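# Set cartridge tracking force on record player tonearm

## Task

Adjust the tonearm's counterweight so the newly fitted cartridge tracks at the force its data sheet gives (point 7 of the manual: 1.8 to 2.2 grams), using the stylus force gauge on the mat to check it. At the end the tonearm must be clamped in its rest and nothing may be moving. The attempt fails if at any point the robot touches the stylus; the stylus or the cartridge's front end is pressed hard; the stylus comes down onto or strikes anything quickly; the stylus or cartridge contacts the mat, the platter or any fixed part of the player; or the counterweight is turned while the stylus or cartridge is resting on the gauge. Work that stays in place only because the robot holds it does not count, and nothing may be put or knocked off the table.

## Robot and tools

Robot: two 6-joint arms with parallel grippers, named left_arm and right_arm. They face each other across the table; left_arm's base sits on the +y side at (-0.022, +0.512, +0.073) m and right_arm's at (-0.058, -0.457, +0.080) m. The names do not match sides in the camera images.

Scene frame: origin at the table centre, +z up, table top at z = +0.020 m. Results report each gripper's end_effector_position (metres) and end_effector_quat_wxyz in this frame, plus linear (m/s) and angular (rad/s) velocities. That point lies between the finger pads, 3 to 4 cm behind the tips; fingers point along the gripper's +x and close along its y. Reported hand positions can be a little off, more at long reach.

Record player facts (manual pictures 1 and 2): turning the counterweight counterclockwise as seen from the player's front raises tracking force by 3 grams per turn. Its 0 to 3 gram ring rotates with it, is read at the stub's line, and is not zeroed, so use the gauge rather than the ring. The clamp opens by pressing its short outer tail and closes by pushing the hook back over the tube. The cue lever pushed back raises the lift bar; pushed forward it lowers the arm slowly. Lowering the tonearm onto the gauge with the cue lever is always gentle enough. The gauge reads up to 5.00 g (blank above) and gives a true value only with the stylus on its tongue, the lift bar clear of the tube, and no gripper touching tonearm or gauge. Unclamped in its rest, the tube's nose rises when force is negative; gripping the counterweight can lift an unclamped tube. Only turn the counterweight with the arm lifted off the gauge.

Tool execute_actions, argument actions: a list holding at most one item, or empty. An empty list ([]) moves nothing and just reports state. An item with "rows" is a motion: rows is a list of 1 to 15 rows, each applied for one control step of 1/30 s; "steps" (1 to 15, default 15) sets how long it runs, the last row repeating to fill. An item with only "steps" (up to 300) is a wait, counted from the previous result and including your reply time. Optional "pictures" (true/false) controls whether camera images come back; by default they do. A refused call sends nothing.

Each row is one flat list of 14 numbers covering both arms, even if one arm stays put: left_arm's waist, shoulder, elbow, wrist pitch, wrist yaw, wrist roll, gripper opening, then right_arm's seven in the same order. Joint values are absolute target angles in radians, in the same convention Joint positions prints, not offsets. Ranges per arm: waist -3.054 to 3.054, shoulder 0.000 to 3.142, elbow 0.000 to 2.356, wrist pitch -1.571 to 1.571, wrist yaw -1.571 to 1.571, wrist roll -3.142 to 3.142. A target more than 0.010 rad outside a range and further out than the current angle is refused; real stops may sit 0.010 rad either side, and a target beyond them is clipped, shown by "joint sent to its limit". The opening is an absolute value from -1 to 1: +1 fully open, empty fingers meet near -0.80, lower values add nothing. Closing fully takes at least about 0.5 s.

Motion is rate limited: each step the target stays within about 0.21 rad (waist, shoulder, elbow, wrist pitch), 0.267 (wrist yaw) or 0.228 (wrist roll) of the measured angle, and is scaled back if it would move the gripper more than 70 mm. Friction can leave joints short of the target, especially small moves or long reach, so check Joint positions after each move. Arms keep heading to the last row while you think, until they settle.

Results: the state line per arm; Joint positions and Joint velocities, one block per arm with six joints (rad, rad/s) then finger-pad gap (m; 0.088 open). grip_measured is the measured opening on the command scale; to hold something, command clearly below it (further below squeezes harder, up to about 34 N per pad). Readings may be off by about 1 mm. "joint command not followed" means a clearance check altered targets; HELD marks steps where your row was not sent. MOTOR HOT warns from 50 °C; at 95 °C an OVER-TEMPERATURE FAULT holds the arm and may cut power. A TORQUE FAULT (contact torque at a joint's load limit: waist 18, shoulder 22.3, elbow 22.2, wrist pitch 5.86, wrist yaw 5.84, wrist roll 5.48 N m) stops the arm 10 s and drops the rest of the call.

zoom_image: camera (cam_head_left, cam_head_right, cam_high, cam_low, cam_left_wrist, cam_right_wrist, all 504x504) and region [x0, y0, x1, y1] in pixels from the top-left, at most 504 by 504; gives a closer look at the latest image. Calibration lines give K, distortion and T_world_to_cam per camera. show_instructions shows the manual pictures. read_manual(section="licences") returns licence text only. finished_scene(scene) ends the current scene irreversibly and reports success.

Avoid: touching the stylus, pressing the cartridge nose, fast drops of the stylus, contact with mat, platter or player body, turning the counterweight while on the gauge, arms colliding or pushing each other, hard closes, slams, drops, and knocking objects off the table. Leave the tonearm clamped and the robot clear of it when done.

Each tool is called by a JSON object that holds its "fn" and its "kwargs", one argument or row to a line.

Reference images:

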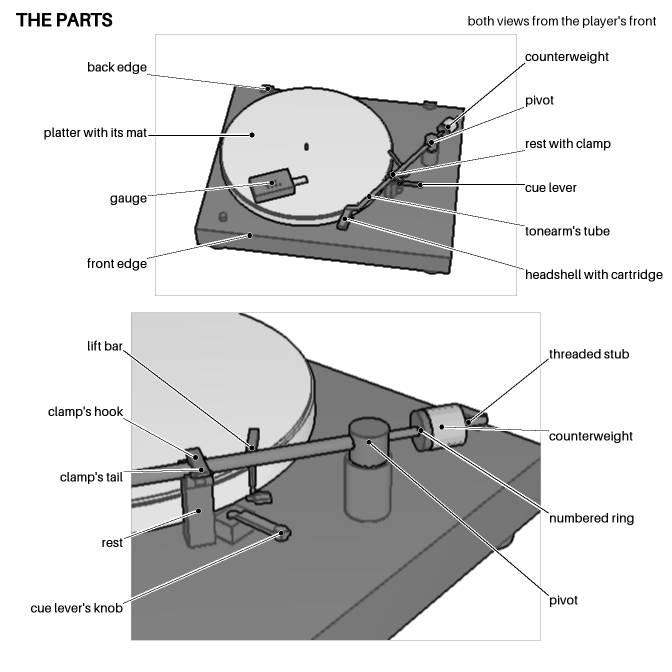

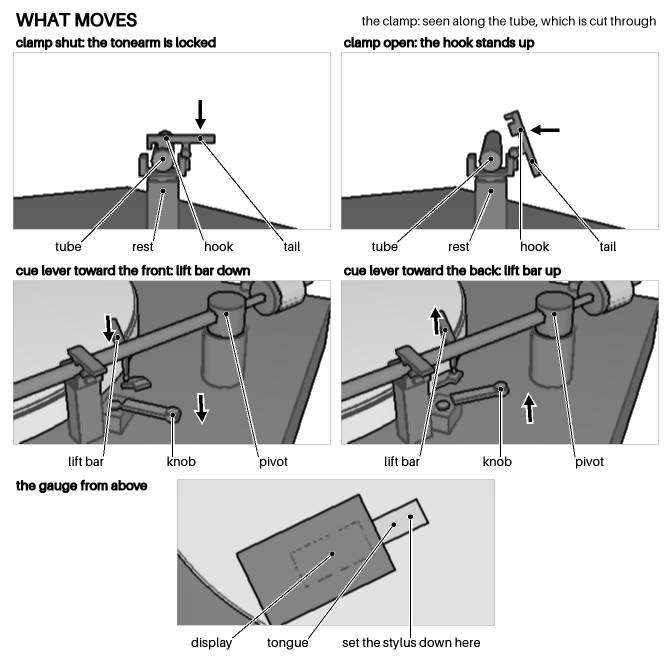

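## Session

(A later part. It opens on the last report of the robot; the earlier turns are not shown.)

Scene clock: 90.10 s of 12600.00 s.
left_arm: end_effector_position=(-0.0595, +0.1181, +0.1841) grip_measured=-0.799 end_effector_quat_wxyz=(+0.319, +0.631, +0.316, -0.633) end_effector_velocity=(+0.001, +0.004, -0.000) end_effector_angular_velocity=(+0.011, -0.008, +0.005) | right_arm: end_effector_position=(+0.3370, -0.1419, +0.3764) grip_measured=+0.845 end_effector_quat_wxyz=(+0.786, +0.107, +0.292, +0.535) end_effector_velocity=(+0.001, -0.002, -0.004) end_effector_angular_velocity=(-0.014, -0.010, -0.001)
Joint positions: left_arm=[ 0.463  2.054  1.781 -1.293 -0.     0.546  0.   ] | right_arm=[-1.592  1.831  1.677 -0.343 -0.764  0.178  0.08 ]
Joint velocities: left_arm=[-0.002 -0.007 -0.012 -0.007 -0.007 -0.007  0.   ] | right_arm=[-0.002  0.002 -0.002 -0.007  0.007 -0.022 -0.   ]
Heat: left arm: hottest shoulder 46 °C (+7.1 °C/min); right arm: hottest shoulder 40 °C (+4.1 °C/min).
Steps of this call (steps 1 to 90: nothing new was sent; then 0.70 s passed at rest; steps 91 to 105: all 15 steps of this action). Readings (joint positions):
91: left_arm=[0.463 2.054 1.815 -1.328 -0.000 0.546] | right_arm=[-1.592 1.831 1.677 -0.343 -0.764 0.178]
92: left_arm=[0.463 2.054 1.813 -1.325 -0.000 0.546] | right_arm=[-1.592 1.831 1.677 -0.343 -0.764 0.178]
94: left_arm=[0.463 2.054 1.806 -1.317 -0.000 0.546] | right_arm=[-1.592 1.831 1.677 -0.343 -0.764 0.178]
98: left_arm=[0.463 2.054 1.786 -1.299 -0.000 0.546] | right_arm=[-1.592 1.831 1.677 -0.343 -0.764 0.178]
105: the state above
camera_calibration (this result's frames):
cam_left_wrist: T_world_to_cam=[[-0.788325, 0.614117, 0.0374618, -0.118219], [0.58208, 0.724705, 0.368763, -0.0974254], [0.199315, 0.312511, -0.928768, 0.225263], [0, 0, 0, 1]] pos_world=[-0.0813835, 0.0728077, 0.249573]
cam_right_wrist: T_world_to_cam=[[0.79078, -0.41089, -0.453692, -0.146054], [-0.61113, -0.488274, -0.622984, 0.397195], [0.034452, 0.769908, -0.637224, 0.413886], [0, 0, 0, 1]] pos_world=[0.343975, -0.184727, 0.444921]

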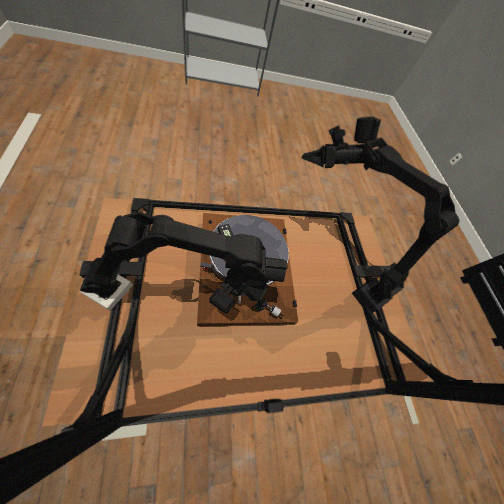

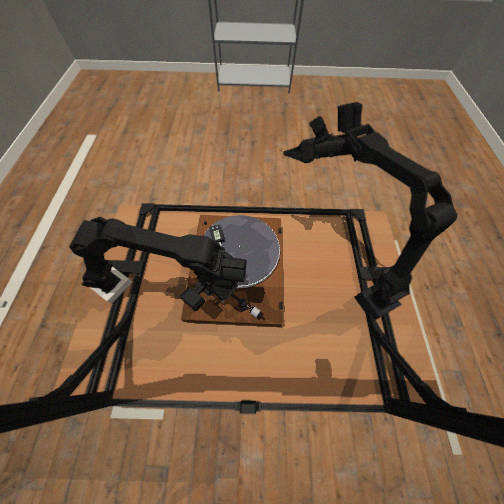

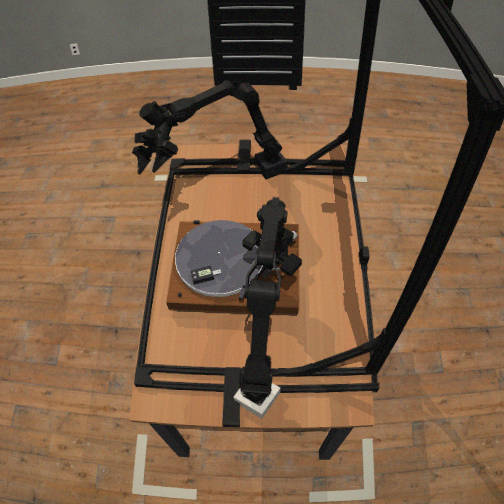

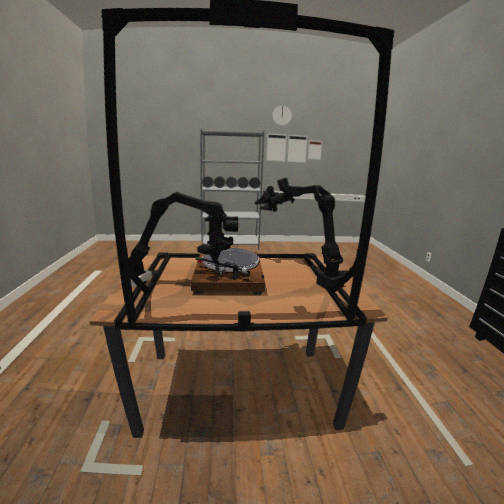

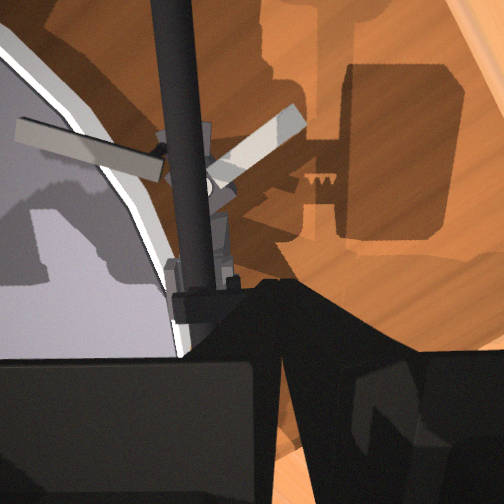

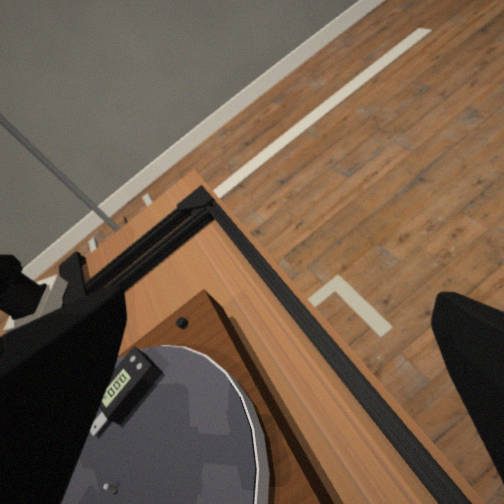

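Not yet touching. Another 8 mm.

{"fn": "execute_actions", "kwargs": {
  "actions": [
    {"rows": [[0.463,2.062,1.765,-1.285,0,0.55,-0.85,-1.592,1.831,1.677,-0.343,-0.764,0.178,0.845],[0.463,2.062,1.76,-1.28,0,0.55,-0.85,-1.592,1.831,1.677,-0.343,-0.764,0.178,0.845],[0.463,2.062,1.755,-1.275,0,0.55,-0.85,-1.592,1.831,1.677,-0.343,-0.764,0.178,0.845],[0.463,2.062,1.75,-1.27,0,0.55,-0.85,-1.592,1.831,1.677,-0.343,-0.764,0.178,0.845],[0.463,2.062,1.745,-1.265,0,0.55,-0.85,-1.592,1.831,1.677,-0.343,-0.764,0.178,0.845],[0.463,2.062,1.74,-1.26,0,0.55,-0.85,-1.592,1.831,1.677,-0.343,-0.764,0.178,0.845],[0.463,2.062,1.735,-1.255,0,0.55,-0.85,-1.592,1.831,1.677,-0.343,-0.764,0.178,0.845]], "steps": 15}
  ]
}}

Scene clock: 95.60 s of 12600.00 s.
left_arm: end_effector_position=(-0.0616, +0.1192, +0.1758) grip_measured=-0.799 end_effector_quat_wxyz=(+0.317, +0.630, +0.316, -0.635) end_effector_velocity=(-0.000, +0.000, -0.016) end_effector_angular_velocity=(+0.027, +0.005, +0.010) | right_arm: end_effector_position=(+0.3370, -0.1419, +0.3764) grip_measured=+0.845 end_effector_quat_wxyz=(+0.786, +0.107, +0.292, +0.535) end_effector_velocity=(-0.002, -0.002, -0.003) end_effector_angular_velocity=(-0.009, +0.015, +0.007)
Joint positions: left_arm=[ 0.459  2.052  1.745 -1.259  0.005  0.546  0.   ] | right_arm=[-1.592  1.831  1.677 -0.343 -0.764  0.178  0.08 ]
Joint velocities: left_arm=[ 0.002  0.027 -0.022  0.022  0.007 -0.007  0.   ] | right_arm=[-0.002 -0.002 -0.002 -0.022 -0.007 -0.007 -0.   ]
Heat: left arm: hottest shoulder 46 °C (+6.0 °C/min); right arm: hottest shoulder 40 °C (+3.0 °C/min).
Steps of this call (steps 1 to 15: the robot went on to your last target; steps 16 to 90: nothing new was sent; then 2.00 s passed at rest; steps 91 to 105: all 15 steps of this action). Readings (joint positions):
91: left_arm=[0.463 2.054 1.780 -1.292 -0.000 0.546] | right_arm=[-1.592 1.831 1.677 -0.343 -0.764 0.178]
92: left_arm=[0.463 2.054 1.778 -1.291 -0.000 0.546] | right_arm=[-1.592 1.831 1.677 -0.343 -0.764 0.178]
94: left_arm=[0.463 2.054 1.774 -1.288 0.000 0.546] | right_arm=[-1.592 1.831 1.677 -0.343 -0.764 0.178]
98: left_arm=[0.462 2.050 1.761 -1.277 0.004 0.546] | right_arm=[-1.592 1.831 1.677 -0.343 -0.764 0.178]
105: the state above
camera_calibration (this result's frames):
cam_left_wrist: T_world_to_cam=[[-0.785985, 0.61682, 0.0419604, -0.121165], [0.586536, 0.722496, 0.366025, -0.0929153], [0.195455, 0.312302, -0.929658, 0.217557], [0, 0, 0, 1]] pos_world=[-0.0832589, 0.0739247, 0.241348]
cam_right_wrist: T_world_to_cam=[[0.79078, -0.41089, -0.453692, -0.146054], [-0.61113, -0.488274, -0.622984, 0.397195], [0.034452, 0.769908, -0.637224, 0.413886], [0, 0, 0, 1]] pos_world=[0.343975, -0.184727, 0.444921]

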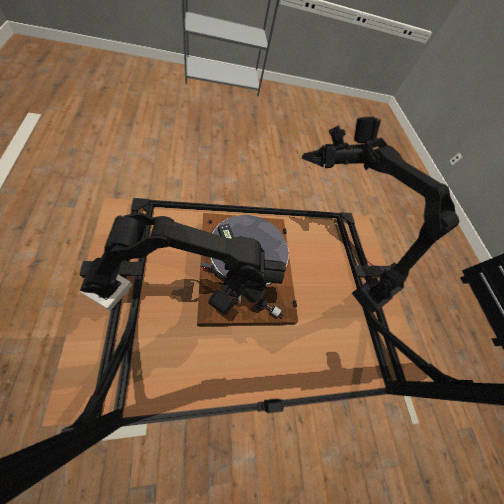

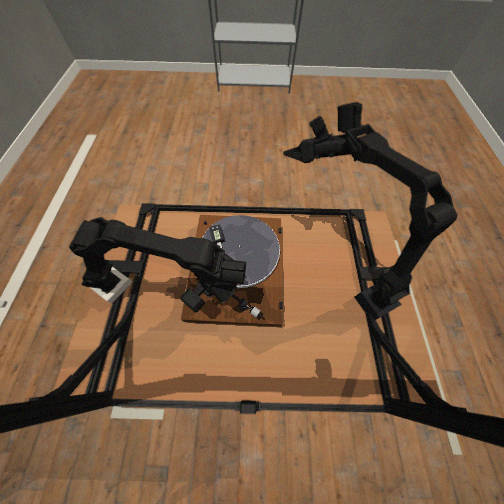

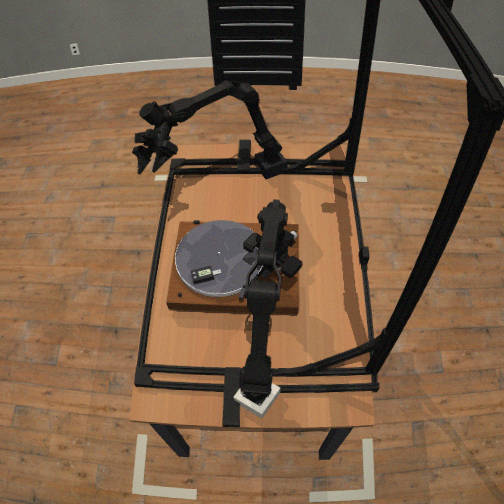

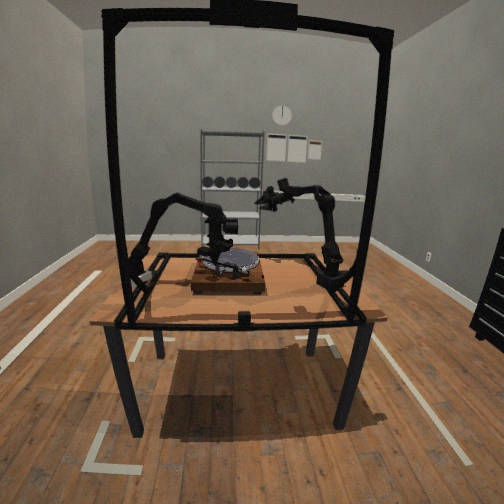

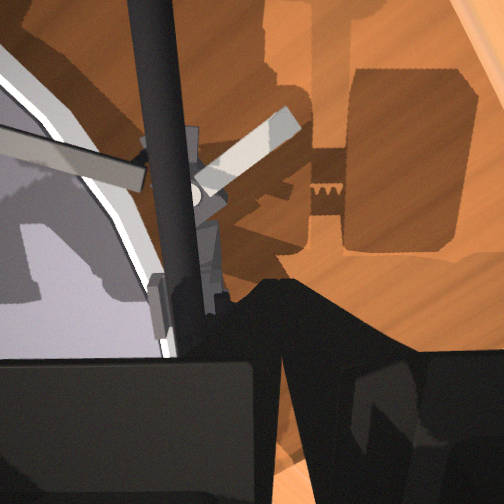

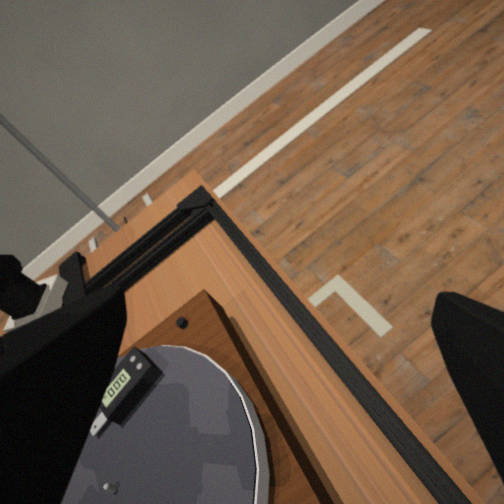

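{"fn": "execute_actions", "kwargs": {
  "actions": [
    {"rows": [[0.455,2.055,1.77,-1.285,0,0.55,-0.85,-1.592,1.831,1.677,-0.343,-0.764,0.178,0.845],[0.452,2.055,1.79,-1.30,0,0.55,-0.85,-1.592,1.831,1.677,-0.343,-0.764,0.178,0.845],[0.45,2.055,1.81,-1.32,0,0.55,-0.85,-1.592,1.831,1.677,-0.343,-0.764,0.178,0.845],[0.45,2.055,1.83,-1.34,0,0.55,-0.85,-1.592,1.831,1.677,-0.343,-0.764,0.178,0.845],[0.45,2.055,1.85,-1.36,0,0.55,-0.85,-1.592,1.831,1.677,-0.343,-0.764,0.178,0.845],[0.45,2.055,1.87,-1.38,0,0.55,-0.85,-1.592,1.831,1.677,-0.343,-0.764,0.178,0.845],[0.45,2.055,1.87,-1.38,0,0.55,-0.85,-1.592,1.831,1.677,-0.343,-0.764,0.178,0.845],[0.45,2.055,1.87,-1.38,0,0.55,-0.85,-1.592,1.831,1.677,-0.343,-0.764,0.178,0.845],[0.45,2.055,1.87,-1.38,0,0.55,-0.85,-1.592,1.831,1.677,-0.343,-0.764,0.178,0.845],[0.45,2.055,1.87,-1.38,0,0.55,-0.85,-1.592,1.831,1.677,-0.343,-0.764,0.178,0.845],[0.43,2.09,1.91,-1.39,0,0.3,-0.85,-1.592,1.831,1.677,-0.343,-0.764,0.178,0.845],[0.403,2.122,1.95,-1.396,0,0.0,-0.85,-1.592,1.831,1.677,-0.343,-0.764,0.178,0.845]], "steps": 15}
  ],
  "pictures": false
}}

{"fn": "execute_actions", "kwargs": {
  "actions": [
    {"steps": 25}
  ]
}}

Scene clock: 109.80 s of 12600.00 s.
left_arm: end_effector_position=(-0.0783, +0.1094, +0.2027) grip_measured=-0.799 end_effector_quat_wxyz=(+0.402, +0.582, +0.397, -0.585) end_effector_velocity=(-0.112, -0.013, -0.025) end_effector_angular_velocity=(+0.074, -0.001, +1.714) | right_arm: end_effector_position=(+0.3370, -0.1419, +0.3764) grip_measured=+0.845 end_effector_quat_wxyz=(+0.786, +0.107, +0.292, +0.535) end_effector_velocity=(+0.001, -0.002, +0.001) end_effector_angular_velocity=(-0.010, -0.019, -0.001)
Joint positions: left_arm=[ 0.418  2.099  1.923 -1.387 -0.001  0.232  0.   ] | right_arm=[-1.592  1.831  1.677 -0.343 -0.764  0.178  0.08 ]
Joint velocities: left_arm=[-0.271  0.198  0.203 -0.081 -0.007 -1.985  0.   ] | right_arm=[-0.002 -0.002  0.002 -0.007  0.007 -0.022  0.   ]
Heat: left arm: hottest shoulder 46 °C (+4.0 °C/min); right arm: hottest shoulder 41 °C (+3.0 °C/min).
Steps of this call (steps 1 to 15: the robot went on to your last target; steps 16 to 90: nothing new was sent; then 10.70 s passed at rest; steps 91 to 105: all 15 steps of this action). Readings (joint positions):
91: left_arm=[0.460 2.054 1.745 -1.260 0.002 0.546] | right_arm=[-1.592 1.831 1.677 -0.343 -0.764 0.178]
92: left_arm=[0.460 2.054 1.751 -1.273 0.002 0.546] | right_arm=[-1.592 1.831 1.677 -0.343 -0.764 0.178]
94: left_arm=[0.458 2.055 1.774 -1.302 0.002 0.546] | right_arm=[-1.592 1.831 1.677 -0.343 -0.764 0.178]
98: left_arm=[0.453 2.055 1.839 -1.356 0.002 0.546] | right_arm=[-1.592 1.831 1.677 -0.343 -0.764 0.178]
105: the state above

Scene clock: 110.63 s of 12600.00 s.
left_arm: end_effector_position=(-0.0856, +0.1086, +0.2011) grip_measured=-0.799 end_effector_quat_wxyz=(+0.459, +0.538, +0.458, -0.539) end_effector_velocity=(+0.002, -0.001, +0.002) end_effector_angular_velocity=(-0.015, -0.020, -0.024) | right_arm: end_effector_position=(+0.3370, -0.1419, +0.3764) grip_measured=+0.845 end_effector_quat_wxyz=(+0.786, +0.107, +0.292, +0.535) end_effector_velocity=(-0.002, +0.000, -0.000) end_effector_angular_velocity=(+0.004, +0.005, +0.019)
Joint positions: left_arm=[ 0.401  2.113  1.938 -1.394 -0.     0.005  0.   ] | right_arm=[-1.592  1.831  1.677 -0.343 -0.764  0.178  0.08 ]
Joint velocities: left_arm=[-0.002 -0.007 -0.002  0.007 -0.022  0.022  0.   ] | right_arm=[-0.002  0.002  0.002 -0.007 -0.022 -0.007  0.   ]
Heat: left arm: hottest shoulder 46 °C (+4.0 °C/min); right arm: hottest shoulder 41 °C (+3.0 °C/min).
Steps of this call (steps 1 to 25: the robot went on to your last target). Readings (joint positions):
1: left_arm=[0.411 2.104 1.928 -1.390 -0.001 0.166] | right_arm=[-1.592 1.831 1.677 -0.343 -0.764 0.178]
2: left_arm=[0.405 2.107 1.930 -1.392 -0.001 0.116] | right_arm=[-1.592 1.831 1.677 -0.343 -0.764 0.178]
4: left_arm=[0.401 2.112 1.933 -1.393 -0.001 0.058] | right_arm=[-1.592 1.831 1.677 -0.343 -0.764 0.178]
8: left_arm=[0.401 2.113 1.937 -1.394 -0.000 0.017] | right_arm=[-1.592 1.831 1.677 -0.343 -0.764 0.178]
25: the state above
camera_calibration (this result's frames):
cam_left_wrist: T_world_to_cam=[[-0.982728, 0.18069, 0.0399531, -0.103655], [0.182505, 0.910617, 0.370768, -0.136477], [0.0306121, 0.371656, -0.927866, 0.228164], [0, 0, 0, 1]] pos_world=[-0.0839415, 0.0582092, 0.266448]
cam_right_wrist: T_world_to_cam=[[0.79078, -0.41089, -0.453692, -0.146054], [-0.61113, -0.488274, -0.622984, 0.397195], [0.034452, 0.769908, -0.637224, 0.413886], [0, 0, 0, 1]] pos_world=[0.343975, -0.184727, 0.444921]

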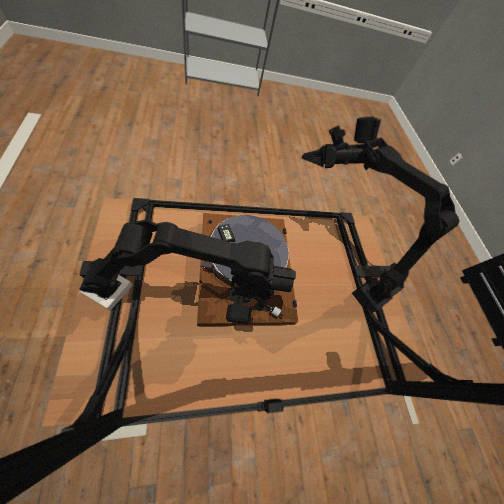

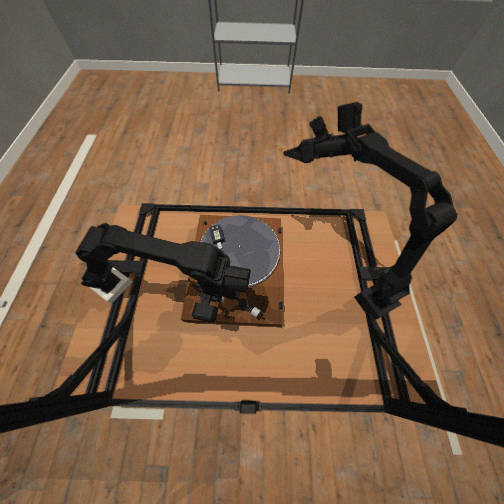

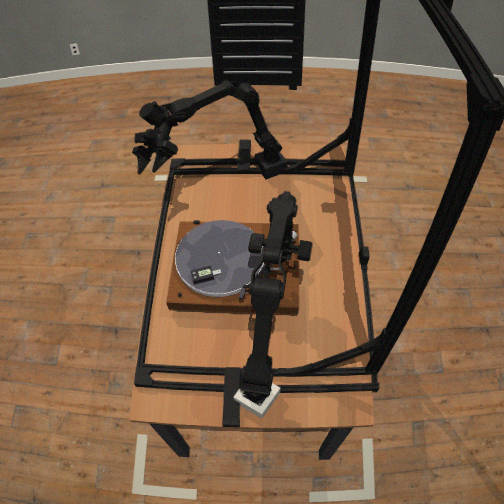

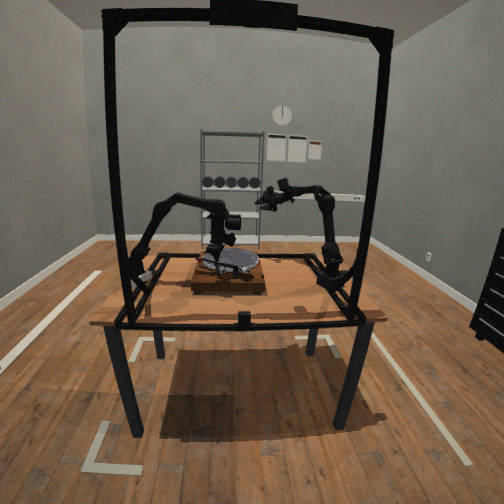

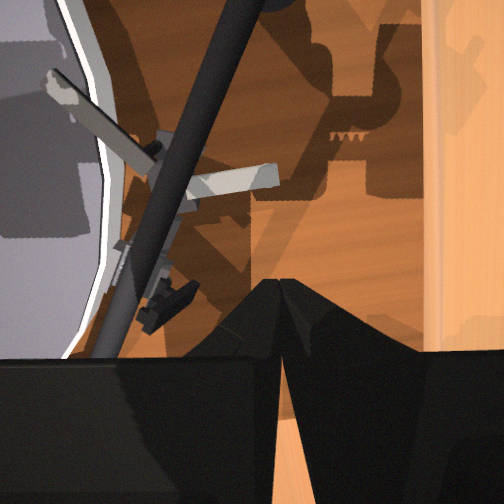

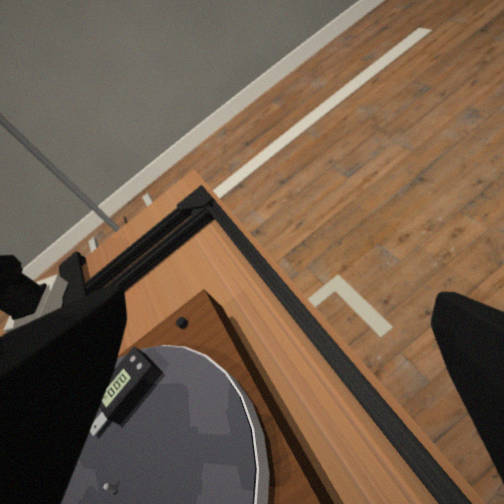

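{"fn": "zoom_image", "kwargs": {
  "camera": "cam_low",
  "region": [185, 235, 275, 295]
}}

Region (185, 235, 275, 295) of cam_low's 504x504 image, scaled by 5.600, with more detail than that image has.

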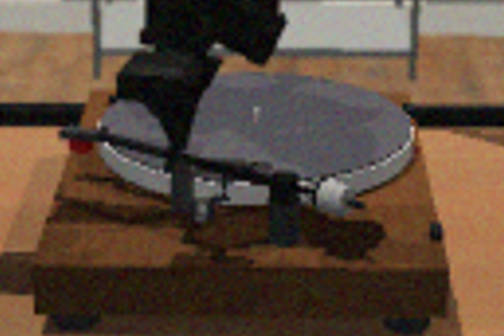

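{"fn": "execute_actions", "kwargs": {
  "actions": [
    {"rows": [[0.38,2.113,1.938,-1.394,-0.05,0,-0.85,-1.592,1.831,1.677,-0.343,-0.764,0.178,0.845],[0.355,2.113,1.938,-1.394,-0.1,0,-0.85,-1.592,1.831,1.677,-0.343,-0.764,0.178,0.845],[0.33,2.113,1.938,-1.394,-0.15,0,-0.85,-1.592,1.831,1.677,-0.343,-0.764,0.178,0.845],[0.305,2.113,1.938,-1.394,-0.2,0,-0.85,-1.592,1.831,1.677,-0.343,-0.764,0.178,0.845],[0.28,2.113,1.938,-1.394,-0.25,0,-0.85,-1.592,1.831,1.677,-0.343,-0.764,0.178,0.845],[0.255,2.113,1.938,-1.394,-0.3,0,-0.85,-1.592,1.831,1.677,-0.343,-0.764,0.178,0.845],[0.23,2.113,1.938,-1.394,-0.35,0,-0.85,-1.592,1.831,1.677,-0.343,-0.764,0.178,0.845],[0.205,2.113,1.938,-1.394,-0.4,0,-0.85,-1.592,1.831,1.677,-0.343,-0.764,0.178,0.845],[0.19,2.113,1.938,-1.394,-0.45,0,-0.85,-1.592,1.831,1.677,-0.343,-0.764,0.178,0.845],[0.18,2.113,1.938,-1.394,-0.5,0,-0.85,-1.592,1.831,1.677,-0.343,-0.764,0.178,0.845]], "steps": 15}
  ],
  "pictures": false
}}

{"fn": "execute_actions", "kwargs": {
  "actions": [
    {"rows": [[0.18,2.113,1.90,-1.36,-0.5,0,-0.85,-1.592,1.831,1.677,-0.343,-0.764,0.178,0.845],[0.18,2.113,1.87,-1.33,-0.5,0,-0.85,-1.592,1.831,1.677,-0.343,-0.764,0.178,0.845],[0.18,2.113,1.84,-1.30,-0.5,0,-0.85,-1.592,1.831,1.677,-0.343,-0.764,0.178,0.845],[0.18,2.113,1.81,-1.27,-0.5,0,-0.85,-1.592,1.831,1.677,-0.343,-0.764,0.178,0.845],[0.18,2.113,1.78,-1.24,-0.5,0,-0.85,-1.592,1.831,1.677,-0.343,-0.764,0.178,0.845],[0.18,2.113,1.75,-1.21,-0.5,0,-0.85,-1.592,1.831,1.677,-0.343,-0.764,0.178,0.845],[0.18,2.113,1.72,-1.18,-0.5,0,-0.85,-1.592,1.831,1.677,-0.343,-0.764,0.178,0.845],[0.18,2.113,1.69,-1.15,-0.5,0,-0.85,-1.592,1.831,1.677,-0.343,-0.764,0.178,0.845],[0.18,2.113,1.66,-1.12,-0.5,0,-0.85,-1.592,1.831,1.677,-0.343,-0.764,0.178,0.845],[0.18,2.113,1.636,-1.102,-0.5,0,-0.85,-1.592,1.831,1.677,-0.343,-0.764,0.178,0.845]], "steps": 15}
  ],
  "pictures": false
}}

{"fn": "execute_actions", "kwargs": {
  "actions": [
    {"steps": 15}
  ]
}}

Scene clock: 152.60 s of 12600.00 s.
left_arm: end_effector_position=(-0.1107, +0.1074, +0.2179) grip_measured=-0.799 end_effector_quat_wxyz=(+0.522, +0.663, +0.245, -0.477) end_effector_velocity=(+0.032, -0.011, +0.018) end_effector_angular_velocity=(-0.098, -0.237, +0.018) | right_arm: end_effector_position=(+0.3370, -0.1419, +0.3764) grip_measured=+0.845 end_effector_quat_wxyz=(+0.785, +0.107, +0.292, +0.535) end_effector_velocity=(+0.001, -0.002, -0.001) end_effector_angular_velocity=(-0.005, +0.012, -0.011)
Joint positions: left_arm=[ 0.174  2.113  1.939 -1.394 -0.477  0.004  0.   ] | right_arm=[-1.592  1.831  1.677 -0.343 -0.764  0.178  0.08 ]
Joint velocities: left_arm=[-0.002 -0.002 -0.002 -0.007 -0.256 -0.022  0.   ] | right_arm=[-0.002 -0.002 -0.002 -0.007  0.007  0.007 -0.   ]
Heat: left arm: hottest shoulder 48 °C (+2.0 °C/min); right arm: hottest shoulder 42 °C (+2.0 °C/min).
Steps of this call (steps 1 to 15: the robot went on to your last target; steps 16 to 90: nothing new was sent; then 38.47 s passed at rest; steps 91 to 105: all 15 steps of this action). Readings (joint positions):
91: left_arm=[0.400 2.113 1.939 -1.394 -0.011 0.004] | right_arm=[-1.592 1.831 1.677 -0.343 -0.764 0.178]
92: left_arm=[0.395 2.113 1.939 -1.394 -0.038 0.004] | right_arm=[-1.592 1.831 1.677 -0.343 -0.764 0.178]
94: left_arm=[0.370 2.113 1.939 -1.394 -0.110 0.004] | right_arm=[-1.592 1.831 1.677 -0.343 -0.764 0.178]
98: left_arm=[0.274 2.113 1.939 -1.394 -0.286 0.004] | right_arm=[-1.592 1.831 1.677 -0.343 -0.764 0.178]
105: the state above

Scene clock: 153.10 s of 12600.00 s.
left_arm: end_effector_position=(-0.1037, +0.1131, +0.1469) grip_measured=-0.799 end_effector_quat_wxyz=(+0.525, +0.668, +0.241, -0.468) end_effector_velocity=(-0.005, -0.002, -0.020) end_effector_angular_velocity=(-0.045, +0.041, +0.017) | right_arm: end_effector_position=(+0.3370, -0.1419, +0.3764) grip_measured=+0.845 end_effector_quat_wxyz=(+0.786, +0.107, +0.292, +0.535) end_effector_velocity=(+0.001, -0.002, -0.001) end_effector_angular_velocity=(-0.008, -0.002, -0.006)
Joint positions: left_arm=[ 0.178  2.113  1.65  -1.115 -0.497  0.004  0.   ] | right_arm=[-1.592  1.831  1.677 -0.343 -0.764  0.178  0.08 ]
Joint velocities: left_arm=[-0.002 -0.007 -0.085  0.125  0.022 -0.022  0.   ] | right_arm=[-0.002 -0.002 -0.002 -0.007  0.007 -0.007  0.   ]
Heat: left arm: hottest shoulder 48 °C (+2.0 °C/min); right arm: hottest shoulder 42 °C (+2.0 °C/min).
Steps of this call (steps 1 to 15: all 15 steps of this action). Readings (joint positions):
1: left_arm=[0.175 2.113 1.934 -1.387 -0.485 0.004] | right_arm=[-1.592 1.831 1.677 -0.343 -0.764 0.178]
2: left_arm=[0.176 2.113 1.923 -1.371 -0.490 0.004] | right_arm=[-1.592 1.831 1.677 -0.343 -0.764 0.178]
4: left_arm=[0.178 2.112 1.884 -1.326 -0.495 0.004] | right_arm=[-1.592 1.831 1.677 -0.343 -0.764 0.178]
8: left_arm=[0.178 2.112 1.770 -1.220 -0.497 0.004] | right_arm=[-1.592 1.831 1.677 -0.343 -0.764 0.178]
15: the state above

Scene clock: 153.60 s of 12600.00 s.
left_arm: end_effector_position=(-0.1040, +0.1120, +0.1458) grip_measured=-0.799 end_effector_quat_wxyz=(+0.527, +0.666, +0.240, -0.469) end_effector_velocity=(-0.002, +0.001, +0.002) end_effector_angular_velocity=(-0.004, -0.006, -0.001) | right_arm: end_effector_position=(+0.3371, -0.1419, +0.3762) grip_measured=+0.845 end_effector_quat_wxyz=(+0.785, +0.107, +0.292, +0.535) end_effector_velocity=(-0.005, -0.001, +0.000) end_effector_angular_velocity=(-0.000, +0.013, +0.019)
Joint positions: left_arm=[ 0.178  2.114  1.646 -1.104 -0.498  0.004  0.   ] | right_arm=[-1.592  1.832  1.677 -0.343 -0.764  0.178  0.08 ]
Joint velocities: left_arm=[-0.007 -0.002  0.002 -0.007 -0.007 -0.007  0.   ] | right_arm=[-0.002 -0.007 -0.002 -0.022 -0.022 -0.007 -0.   ]
Heat: left arm: hottest shoulder 48 °C (+2.0 °C/min); right arm: hottest shoulder 42 °C (+2.0 °C/min).
Steps of this call (steps 1 to 15: the robot went on to your last target). Readings (joint positions):
1: left_arm=[0.178 2.113 1.648 -1.112 -0.497 0.004] | right_arm=[-1.592 1.831 1.677 -0.343 -0.764 0.178]
2: left_arm=[0.178 2.113 1.648 -1.108 -0.498 0.004] | right_arm=[-1.592 1.831 1.677 -0.343 -0.764 0.178]
4: left_arm=[0.178 2.114 1.648 -1.106 -0.498 0.004] | right_arm=[-1.592 1.831 1.677 -0.343 -0.764 0.178]
8: left_arm=[0.178 2.114 1.646 -1.105 -0.498 0.004] | right_arm=[-1.592 1.832 1.677 -0.343 -0.764 0.178]
15: the state above
camera_calibration (this result's frames):
cam_left_wrist: T_world_to_cam=[[-0.823555, 0.355774, -0.441793, -0.0530038], [0.208798, 0.914304, 0.347061, -0.109928], [0.527409, 0.193578, -0.827265, 0.233099], [0, 0, 0, 1]] pos_world=[-0.143637, 0.0742425, 0.20757]
cam_right_wrist: T_world_to_cam=[[0.790626, -0.410967, -0.453891, -0.146058], [-0.611342, -0.48838, -0.622692, 0.397085], [0.0342347, 0.769799, -0.637368, 0.413855], [0, 0, 0, 1]] pos_world=[0.344064, -0.184682, 0.444745]

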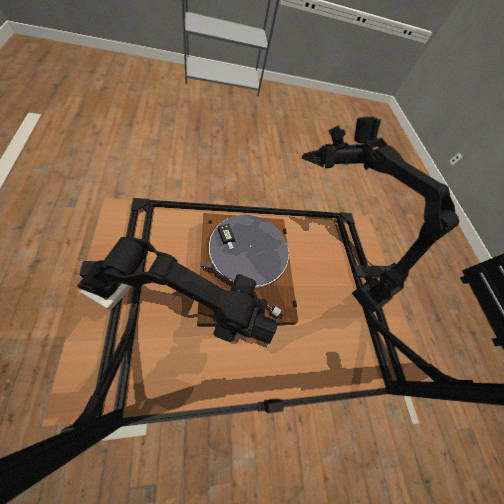

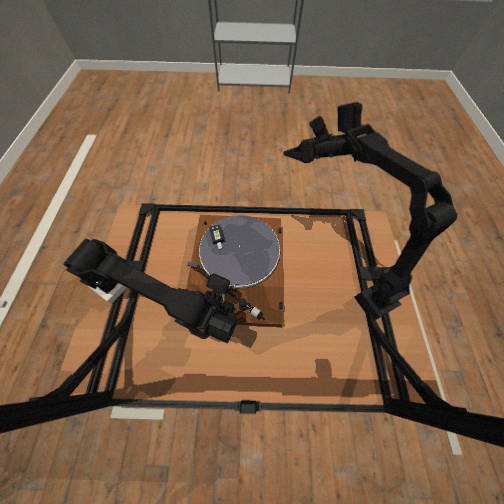

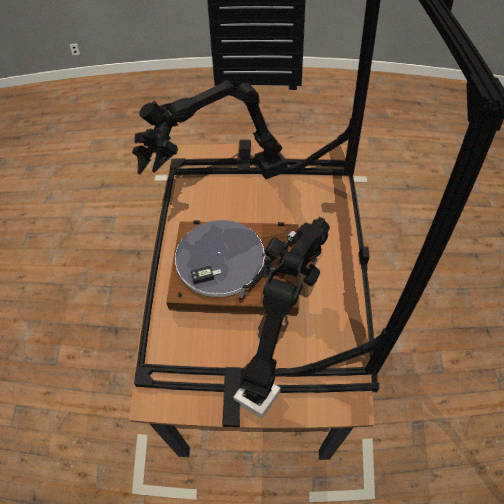

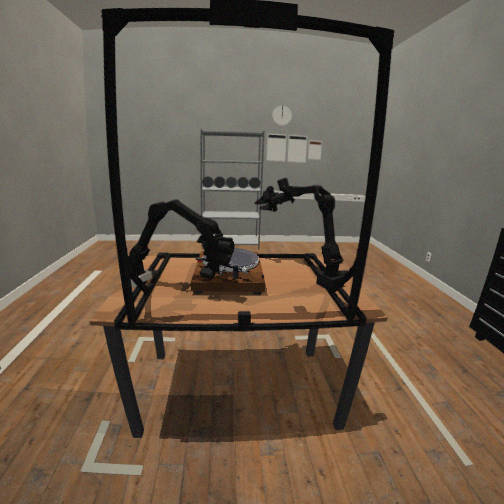

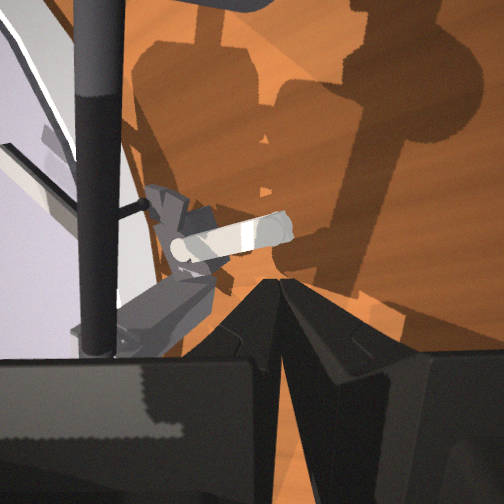

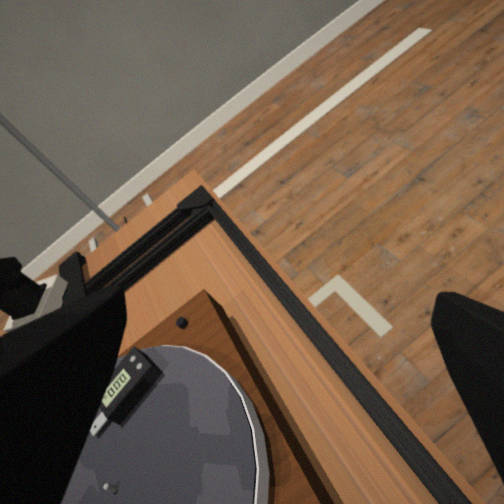

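{"fn": "execute_actions", "kwargs": {
  "actions": [
    {"rows": [[0.19,2.125,1.63,-1.085,-0.5,0,-0.85,-1.592,1.831,1.677,-0.343,-0.764,0.178,0.845],[0.19,2.13,1.615,-1.07,-0.5,0,-0.85,-1.592,1.831,1.677,-0.343,-0.764,0.178,0.845],[0.19,2.134,1.596,-1.048,-0.5,0,-0.85,-1.592,1.831,1.677,-0.343,-0.764,0.178,0.845]], "steps": 15}
  ],
  "pictures": false
}}

{"fn": "execute_actions", "kwargs": {
  "actions": [
    {"steps": 10}
  ]
}}

Scene clock: 161.63 s of 12600.00 s.
left_arm: end_effector_position=(-0.1000, +0.1120, +0.1304) grip_measured=-0.799 end_effector_quat_wxyz=(+0.529, +0.666, +0.243, -0.466) end_effector_velocity=(+0.002, +0.001, +0.002) end_effector_angular_velocity=(-0.011, -0.019, +0.017) | right_arm: end_effector_position=(+0.3370, -0.1419, +0.3761) grip_measured=+0.845 end_effector_quat_wxyz=(+0.785, +0.107, +0.292, +0.535) end_effector_velocity=(-0.001, -0.002, -0.002) end_effector_angular_velocity=(+0.006, +0.022, +0.009)
Joint positions: left_arm=[ 0.188  2.128  1.604 -1.05  -0.498  0.004  0.   ] | right_arm=[-1.592  1.832  1.676 -0.343 -0.764  0.178  0.08 ]
Joint velocities: left_arm=[-0.002 -0.002 -0.002 -0.007 -0.022 -0.022  0.   ] | right_arm=[-0.007  0.002 -0.002 -0.007 -0.022  0.007 -0.   ]
Heat: left arm: hottest shoulder 48 °C (+2.0 °C/min); right arm: hottest shoulder 42 °C (+1.0 °C/min).
Steps of this call (steps 1 to 15: the robot went on to your last target; steps 16 to 90: nothing new was sent; then 4.53 s passed at rest; steps 91 to 105: all 15 steps of this action). Readings (joint positions):
91: left_arm=[0.179 2.114 1.644 -1.100 -0.498 0.004] | right_arm=[-1.592 1.832 1.676 -0.343 -0.764 0.178]
92: left_arm=[0.180 2.114 1.640 -1.091 -0.498 0.004] | right_arm=[-1.592 1.832 1.676 -0.343 -0.764 0.178]
94: left_arm=[0.184 2.114 1.626 -1.070 -0.498 0.004] | right_arm=[-1.592 1.832 1.676 -0.343 -0.764 0.178]
98: left_arm=[0.188 2.125 1.608 -1.055 -0.498 0.004] | right_arm=[-1.592 1.832 1.676 -0.343 -0.764 0.178]
105: the state above

Scene clock: 161.97 s of 12600.00 s.
left_arm: end_effector_position=(-0.1001, +0.1119, +0.1304) grip_measured=-0.799 end_effector_quat_wxyz=(+0.529, +0.666, +0.243, -0.467) end_effector_velocity=(+0.002, +0.001, +0.002) end_effector_angular_velocity=(-0.004, -0.022, +0.004) | right_arm: end_effector_position=(+0.3370, -0.1419, +0.3761) grip_measured=+0.845 end_effector_quat_wxyz=(+0.785, +0.107, +0.292, +0.535) end_effector_velocity=(+0.000, -0.001, +0.000) end_effector_angular_velocity=(-0.012, -0.009, -0.014)
Joint positions: left_arm=[ 0.188  2.128  1.604 -1.05  -0.498  0.004  0.   ] | right_arm=[-1.592  1.832  1.676 -0.343 -0.764  0.178  0.08 ]
Joint velocities: left_arm=[-0.002 -0.002 -0.002 -0.007 -0.022 -0.007  0.   ] | right_arm=[ 0.002 -0.007 -0.002 -0.007  0.022 -0.007 -0.   ]
Heat: left arm: hottest shoulder 48 °C (+2.0 °C/min); right arm: hottest shoulder 42 °C (+1.0 °C/min).
Steps of this call (steps 1 to 10: the robot went on to your last target). Readings (joint positions):
1: left_arm=[0.188 2.128 1.604 -1.050 -0.498 0.004] | right_arm=[-1.592 1.832 1.676 -0.343 -0.764 0.178]
2: left_arm=[0.188 2.128 1.604 -1.050 -0.498 0.004] | right_arm=[-1.592 1.832 1.676 -0.343 -0.764 0.178]
4: left_arm=[0.188 2.128 1.604 -1.050 -0.498 0.004] | right_arm=[-1.592 1.832 1.676 -0.343 -0.764 0.178]
8: left_arm=[0.188 2.128 1.604 -1.050 -0.498 0.004] | right_arm=[-1.592 1.832 1.676 -0.343 -0.764 0.178]
10: the state above
camera_calibration (this result's frames):
cam_left_wrist: T_world_to_cam=[[-0.826583, 0.348279, -0.44211, -0.0559138], [0.199868, 0.91598, 0.347897, -0.106496], [0.52613, 0.199202, -0.826744, 0.217503], [0, 0, 0, 1]] pos_world=[-0.139367, 0.0736943, 0.192149]
cam_right_wrist: T_world_to_cam=[[0.790471, -0.411045, -0.45409, -0.146], [-0.611554, -0.488487, -0.6224, 0.396917], [0.0340173, 0.76969, -0.637511, 0.413877], [0, 0, 0, 1]] pos_world=[0.344066, -0.184681, 0.444595]

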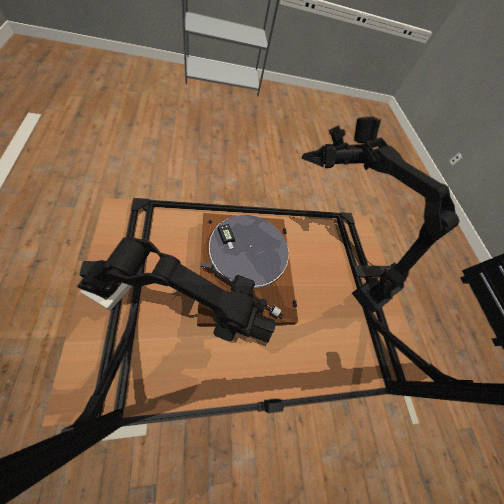

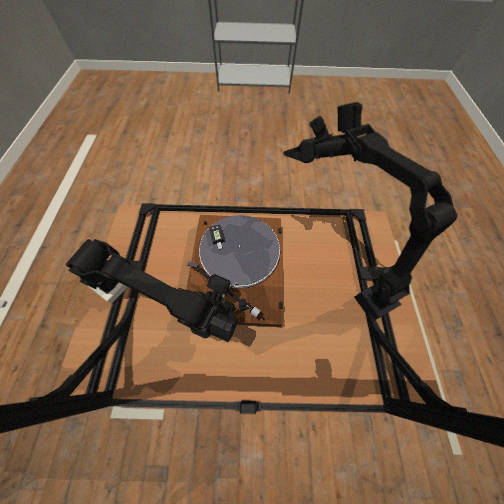

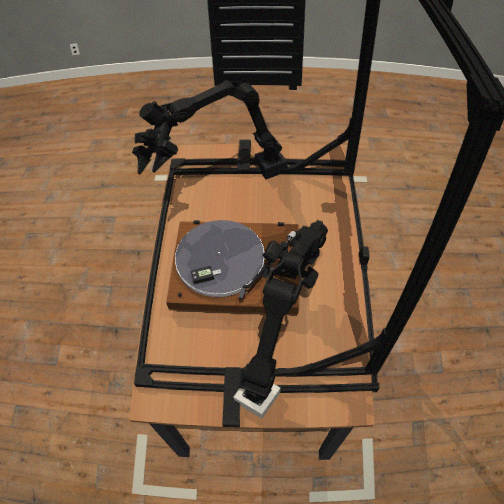

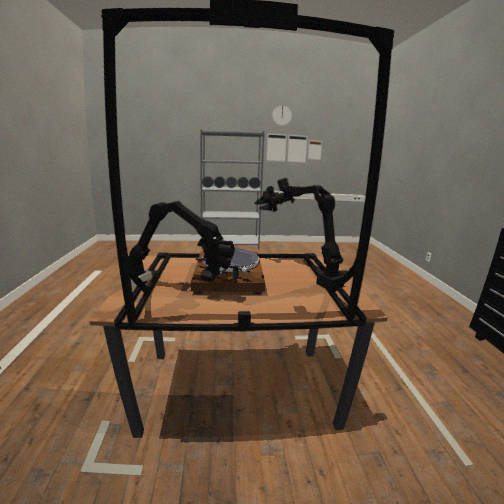

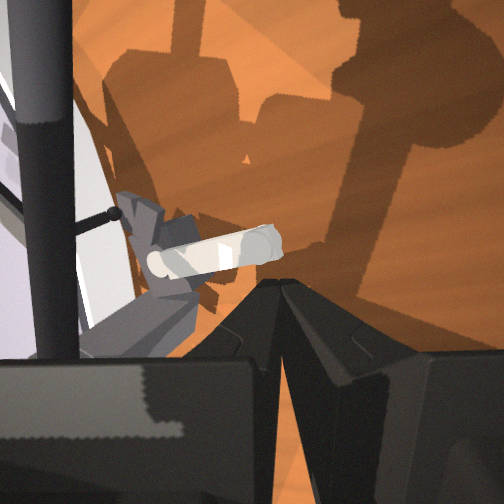

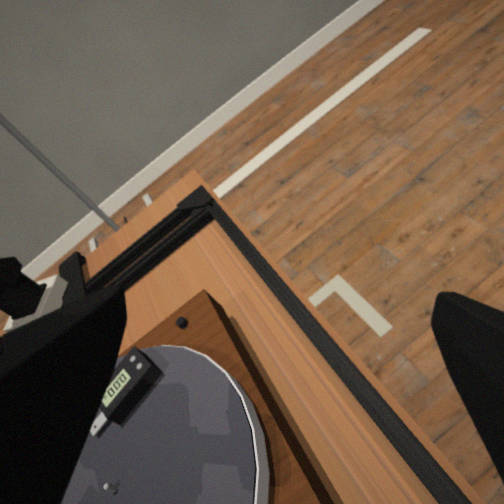

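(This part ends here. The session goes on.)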